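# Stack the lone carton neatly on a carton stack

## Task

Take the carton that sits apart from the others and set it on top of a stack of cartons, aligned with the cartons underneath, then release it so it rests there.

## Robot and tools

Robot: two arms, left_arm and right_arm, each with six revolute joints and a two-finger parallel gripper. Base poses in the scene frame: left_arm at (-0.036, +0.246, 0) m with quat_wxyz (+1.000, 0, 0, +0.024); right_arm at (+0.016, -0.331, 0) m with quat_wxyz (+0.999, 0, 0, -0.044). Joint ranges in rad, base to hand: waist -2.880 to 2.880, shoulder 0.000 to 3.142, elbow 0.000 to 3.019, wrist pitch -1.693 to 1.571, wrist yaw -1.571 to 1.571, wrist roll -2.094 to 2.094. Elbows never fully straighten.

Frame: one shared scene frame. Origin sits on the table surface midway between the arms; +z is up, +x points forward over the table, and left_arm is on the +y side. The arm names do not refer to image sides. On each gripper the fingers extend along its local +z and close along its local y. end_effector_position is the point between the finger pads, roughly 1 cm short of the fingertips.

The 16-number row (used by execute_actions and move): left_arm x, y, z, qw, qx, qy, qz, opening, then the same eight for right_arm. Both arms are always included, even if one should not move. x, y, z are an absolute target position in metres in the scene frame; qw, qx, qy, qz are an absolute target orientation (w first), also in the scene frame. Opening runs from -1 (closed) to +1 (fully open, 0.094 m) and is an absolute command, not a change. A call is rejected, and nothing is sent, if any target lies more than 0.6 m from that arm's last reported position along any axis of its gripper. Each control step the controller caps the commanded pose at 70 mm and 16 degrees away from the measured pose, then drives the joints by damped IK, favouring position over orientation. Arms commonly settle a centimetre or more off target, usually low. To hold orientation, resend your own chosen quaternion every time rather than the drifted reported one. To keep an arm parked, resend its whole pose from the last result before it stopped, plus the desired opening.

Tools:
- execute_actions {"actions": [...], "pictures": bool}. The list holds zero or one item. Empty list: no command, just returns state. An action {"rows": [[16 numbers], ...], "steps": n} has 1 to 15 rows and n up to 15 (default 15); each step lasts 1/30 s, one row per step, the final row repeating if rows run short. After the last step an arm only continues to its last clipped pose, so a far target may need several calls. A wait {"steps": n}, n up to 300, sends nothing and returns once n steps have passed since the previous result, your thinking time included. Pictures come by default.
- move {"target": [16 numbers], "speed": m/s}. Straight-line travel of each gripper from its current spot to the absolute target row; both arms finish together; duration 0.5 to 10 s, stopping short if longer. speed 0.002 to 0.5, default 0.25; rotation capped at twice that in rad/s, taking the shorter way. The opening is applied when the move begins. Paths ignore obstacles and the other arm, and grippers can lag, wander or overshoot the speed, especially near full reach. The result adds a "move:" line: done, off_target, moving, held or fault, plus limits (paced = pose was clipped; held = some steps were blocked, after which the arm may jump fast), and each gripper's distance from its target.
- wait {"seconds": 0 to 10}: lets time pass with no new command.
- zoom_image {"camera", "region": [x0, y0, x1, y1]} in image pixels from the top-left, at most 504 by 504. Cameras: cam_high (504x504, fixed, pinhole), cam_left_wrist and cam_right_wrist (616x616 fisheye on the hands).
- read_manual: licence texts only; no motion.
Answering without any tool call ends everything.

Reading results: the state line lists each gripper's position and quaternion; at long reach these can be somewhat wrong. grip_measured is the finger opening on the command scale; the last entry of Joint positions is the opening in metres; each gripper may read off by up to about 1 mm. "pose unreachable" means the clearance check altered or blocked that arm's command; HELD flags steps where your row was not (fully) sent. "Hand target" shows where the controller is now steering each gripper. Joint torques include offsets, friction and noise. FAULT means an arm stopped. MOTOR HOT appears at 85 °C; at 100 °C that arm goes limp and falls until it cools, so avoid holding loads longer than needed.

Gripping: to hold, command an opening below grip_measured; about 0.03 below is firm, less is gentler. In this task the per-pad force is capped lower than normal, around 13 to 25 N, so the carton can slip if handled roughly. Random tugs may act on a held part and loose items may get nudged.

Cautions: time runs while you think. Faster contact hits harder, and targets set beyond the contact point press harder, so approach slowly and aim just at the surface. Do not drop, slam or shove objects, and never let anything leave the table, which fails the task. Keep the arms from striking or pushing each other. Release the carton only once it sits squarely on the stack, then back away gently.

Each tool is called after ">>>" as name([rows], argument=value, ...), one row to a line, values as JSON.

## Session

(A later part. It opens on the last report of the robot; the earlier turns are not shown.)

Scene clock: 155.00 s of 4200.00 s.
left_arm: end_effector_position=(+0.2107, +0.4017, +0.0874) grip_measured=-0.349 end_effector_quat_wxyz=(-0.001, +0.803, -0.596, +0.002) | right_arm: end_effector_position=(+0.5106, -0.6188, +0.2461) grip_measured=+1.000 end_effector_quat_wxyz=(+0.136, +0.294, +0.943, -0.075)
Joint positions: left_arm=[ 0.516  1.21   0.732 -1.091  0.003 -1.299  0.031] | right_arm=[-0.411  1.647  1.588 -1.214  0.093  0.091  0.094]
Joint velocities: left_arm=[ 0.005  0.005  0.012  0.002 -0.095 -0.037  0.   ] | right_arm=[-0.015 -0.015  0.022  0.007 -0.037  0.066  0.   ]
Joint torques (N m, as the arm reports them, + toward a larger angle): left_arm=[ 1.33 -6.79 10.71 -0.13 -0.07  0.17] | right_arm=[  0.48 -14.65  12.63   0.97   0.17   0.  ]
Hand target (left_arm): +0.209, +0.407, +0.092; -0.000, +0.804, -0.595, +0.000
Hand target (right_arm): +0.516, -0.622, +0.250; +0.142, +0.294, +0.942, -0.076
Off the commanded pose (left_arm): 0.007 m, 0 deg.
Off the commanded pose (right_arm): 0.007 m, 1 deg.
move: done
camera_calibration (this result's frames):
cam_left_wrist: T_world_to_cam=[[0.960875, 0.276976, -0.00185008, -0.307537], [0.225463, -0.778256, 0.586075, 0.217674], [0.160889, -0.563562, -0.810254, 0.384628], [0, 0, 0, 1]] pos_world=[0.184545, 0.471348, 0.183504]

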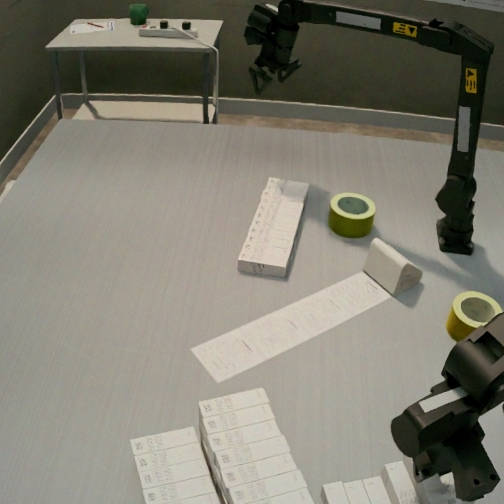

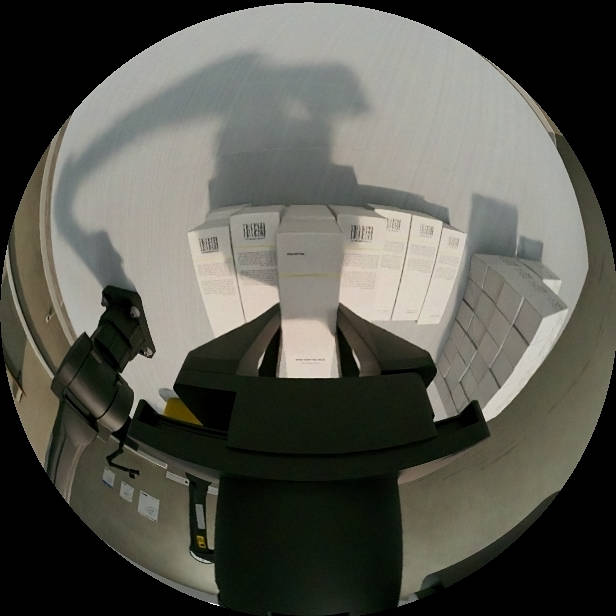

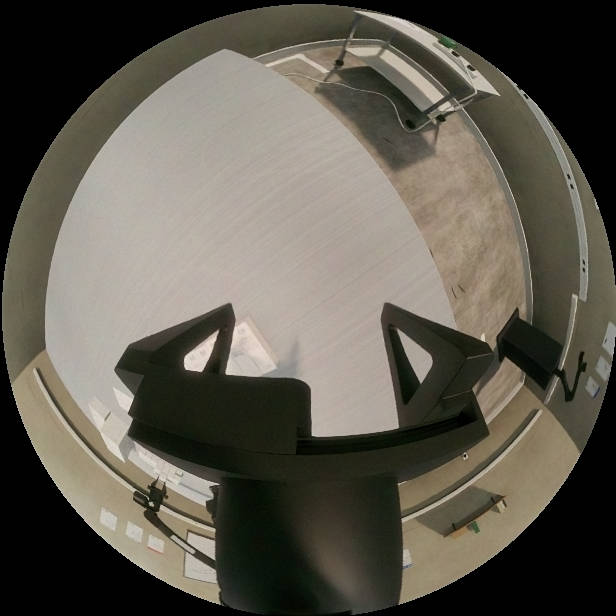

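>>> move(target=[0.209,0.405,0.09,0,0.803,-0.595,0,0.2,0.516,-0.622,0.250,0.142,0.294,0.942,-0.076,1], speed=0.03)

>>> move(target=[0.209,0.405,0.14,0,0.803,-0.595,0,0.2,0.516,-0.622,0.250,0.142,0.294,0.942,-0.076,1], speed=0.15)

>>> zoom_image(camera="cam_left_wrist", region=[230, 170, 390, 330])

Scene clock: 159.07 s of 4200.00 s.
left_arm: end_effector_position=(+0.2107, +0.4017, +0.0874) grip_measured=+0.199 end_effector_quat_wxyz=(-0.001, +0.803, -0.596, +0.002) | right_arm: end_effector_position=(+0.5106, -0.6188, +0.2461) grip_measured=+1.000 end_effector_quat_wxyz=(+0.136, +0.294, +0.943, -0.075)
Joint positions: left_arm=[ 0.516  1.21   0.732 -1.091  0.003 -1.299  0.056] | right_arm=[-0.411  1.647  1.588 -1.214  0.093  0.091  0.094]
Joint velocities: left_arm=[-0.005 -0.015 -0.007  0.002 -0.022 -0.051  0.001] | right_arm=[ 0.005  0.005  0.007 -0.002 -0.037  0.022  0.   ]
Joint torques (N m, as the arm reports them, + toward a larger angle): left_arm=[ 1.01 -6.78 10.3   0.1  -0.06  0.12] | right_arm=[  0.37 -14.71  12.59   0.96   0.15   0.  ]
Hand target (left_arm): +0.209, +0.405, +0.090; -0.000, +0.803, -0.595, +0.000
Hand target (right_arm): +0.516, -0.622, +0.250; +0.142, +0.294, +0.942, -0.076
Off the commanded pose (left_arm): 0.005 m, 0 deg.
Off the commanded pose (right_arm): 0.007 m, 1 deg.
After step 90, 0.37 s passed at rest.
move: done
camera_calibration (this result's frames):
cam_left_wrist: T_world_to_cam=[[0.960875, 0.276976, -0.00185008, -0.307537], [0.225463, -0.778256, 0.586075, 0.217674], [0.160889, -0.563562, -0.810254, 0.384628], [0, 0, 0, 1]] pos_world=[0.184545, 0.471348, 0.183504]

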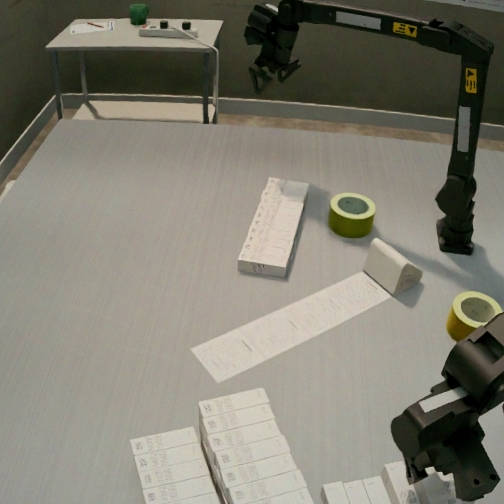

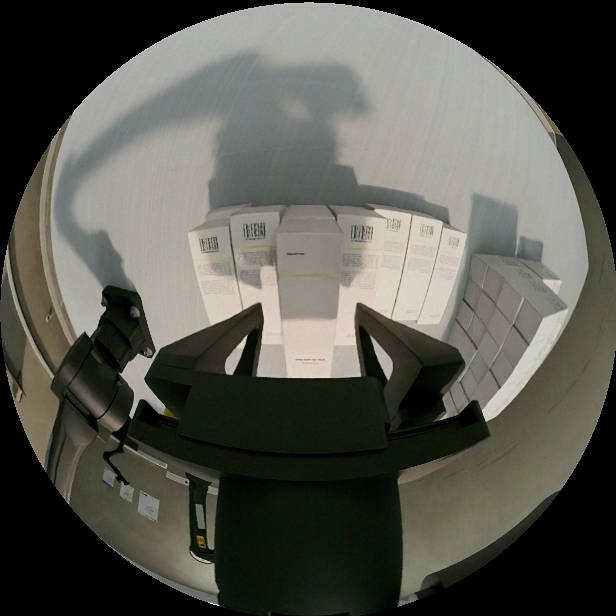

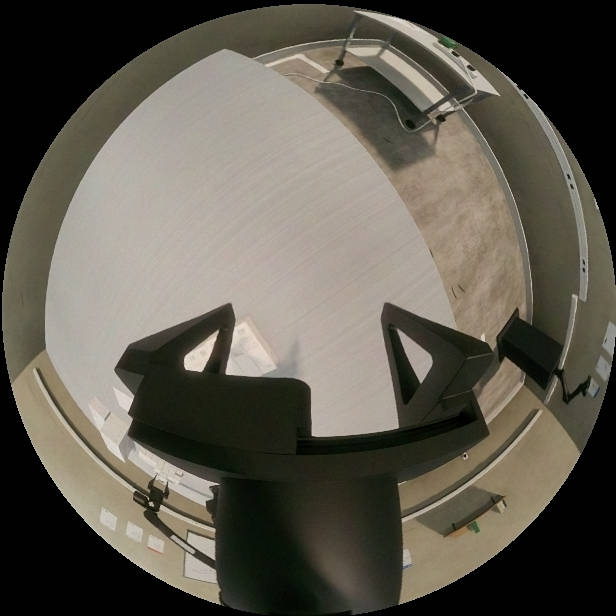

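Scene clock: 159.90 s of 4200.00 s.
left_arm: end_effector_position=(+0.2030, +0.3968, +0.1263) grip_measured=+0.199 end_effector_quat_wxyz=(+0.011, +0.803, -0.596, -0.003) | right_arm: end_effector_position=(+0.5106, -0.6188, +0.2461) grip_measured=+1.000 end_effector_quat_wxyz=(+0.136, +0.294, +0.943, -0.075)
Joint positions: left_arm=[ 0.516  1.15   0.798 -1.241  0.002 -1.299  0.056] | right_arm=[-0.411  1.647  1.588 -1.214  0.093  0.091  0.094]
Joint velocities: left_arm=[ 0.005  0.005 -0.017 -0.002  0.051 -0.037  0.   ] | right_arm=[ 0.005 -0.005 -0.022  0.007 -0.037 -0.022  0.   ]
Joint torques (N m, as the arm reports them, + toward a larger angle): left_arm=[ 1.   -6.1  13.21 -0.13 -0.06  0.12] | right_arm=[  0.44 -14.67  12.62   0.95   0.16   0.  ]
Hand target (left_arm): +0.209, +0.405, +0.140; -0.000, +0.804, -0.595, -0.000
Hand target (right_arm): +0.516, -0.622, +0.250; +0.142, +0.294, +0.942, -0.076
Off the commanded pose (left_arm): 0.017 m, 1 deg.
Off the commanded pose (right_arm): 0.007 m, 1 deg.
move: off_target (left_arm)
camera_calibration (this result's frames):
cam_left_wrist: T_world_to_cam=[[0.960584, 0.276793, -0.0257518, -0.295536], [0.237906, -0.770626, 0.591216, 0.186697], [0.143799, -0.574039, -0.806102, 0.421714], [0, 0, 0, 1]] pos_world=[0.178829, 0.467756, 0.221956]

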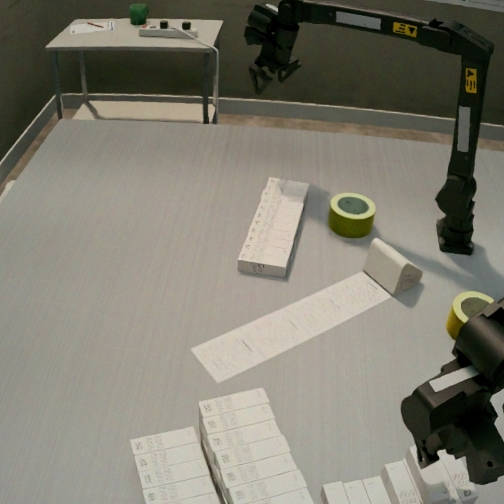

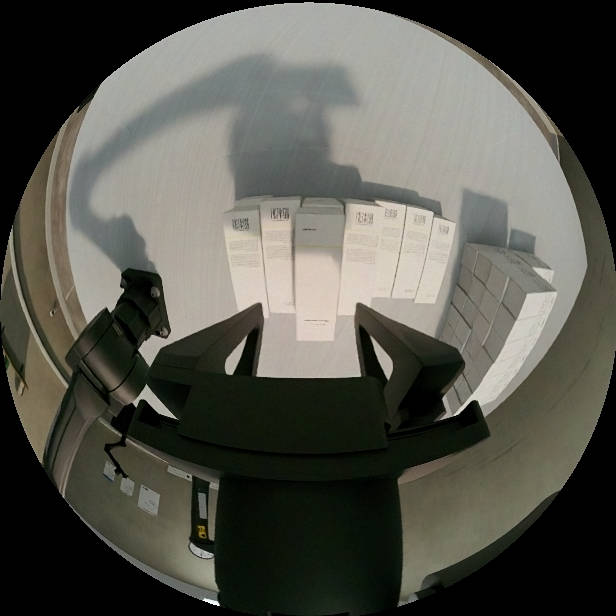

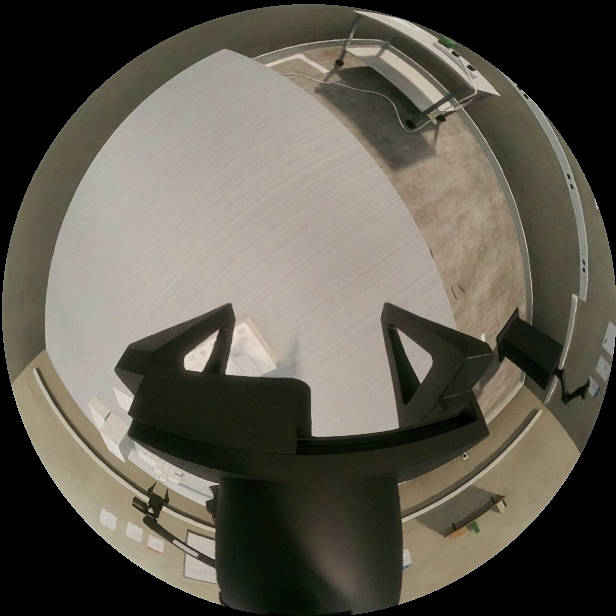

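Region (230, 170, 390, 330) of cam_left_wrist's 616x616 image, scaled by 3.150, with more detail than that image has.

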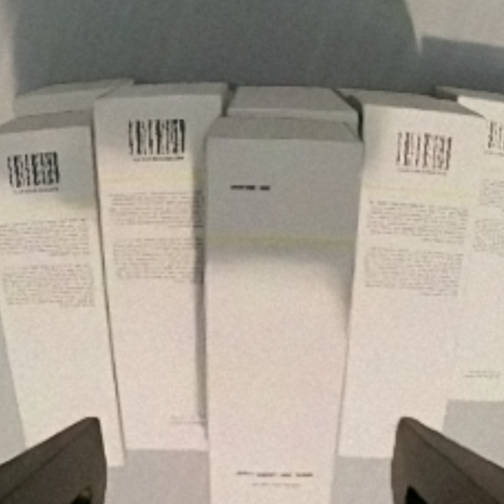

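>>> finished_scene(scene=1)

The scene is finished: the task was done.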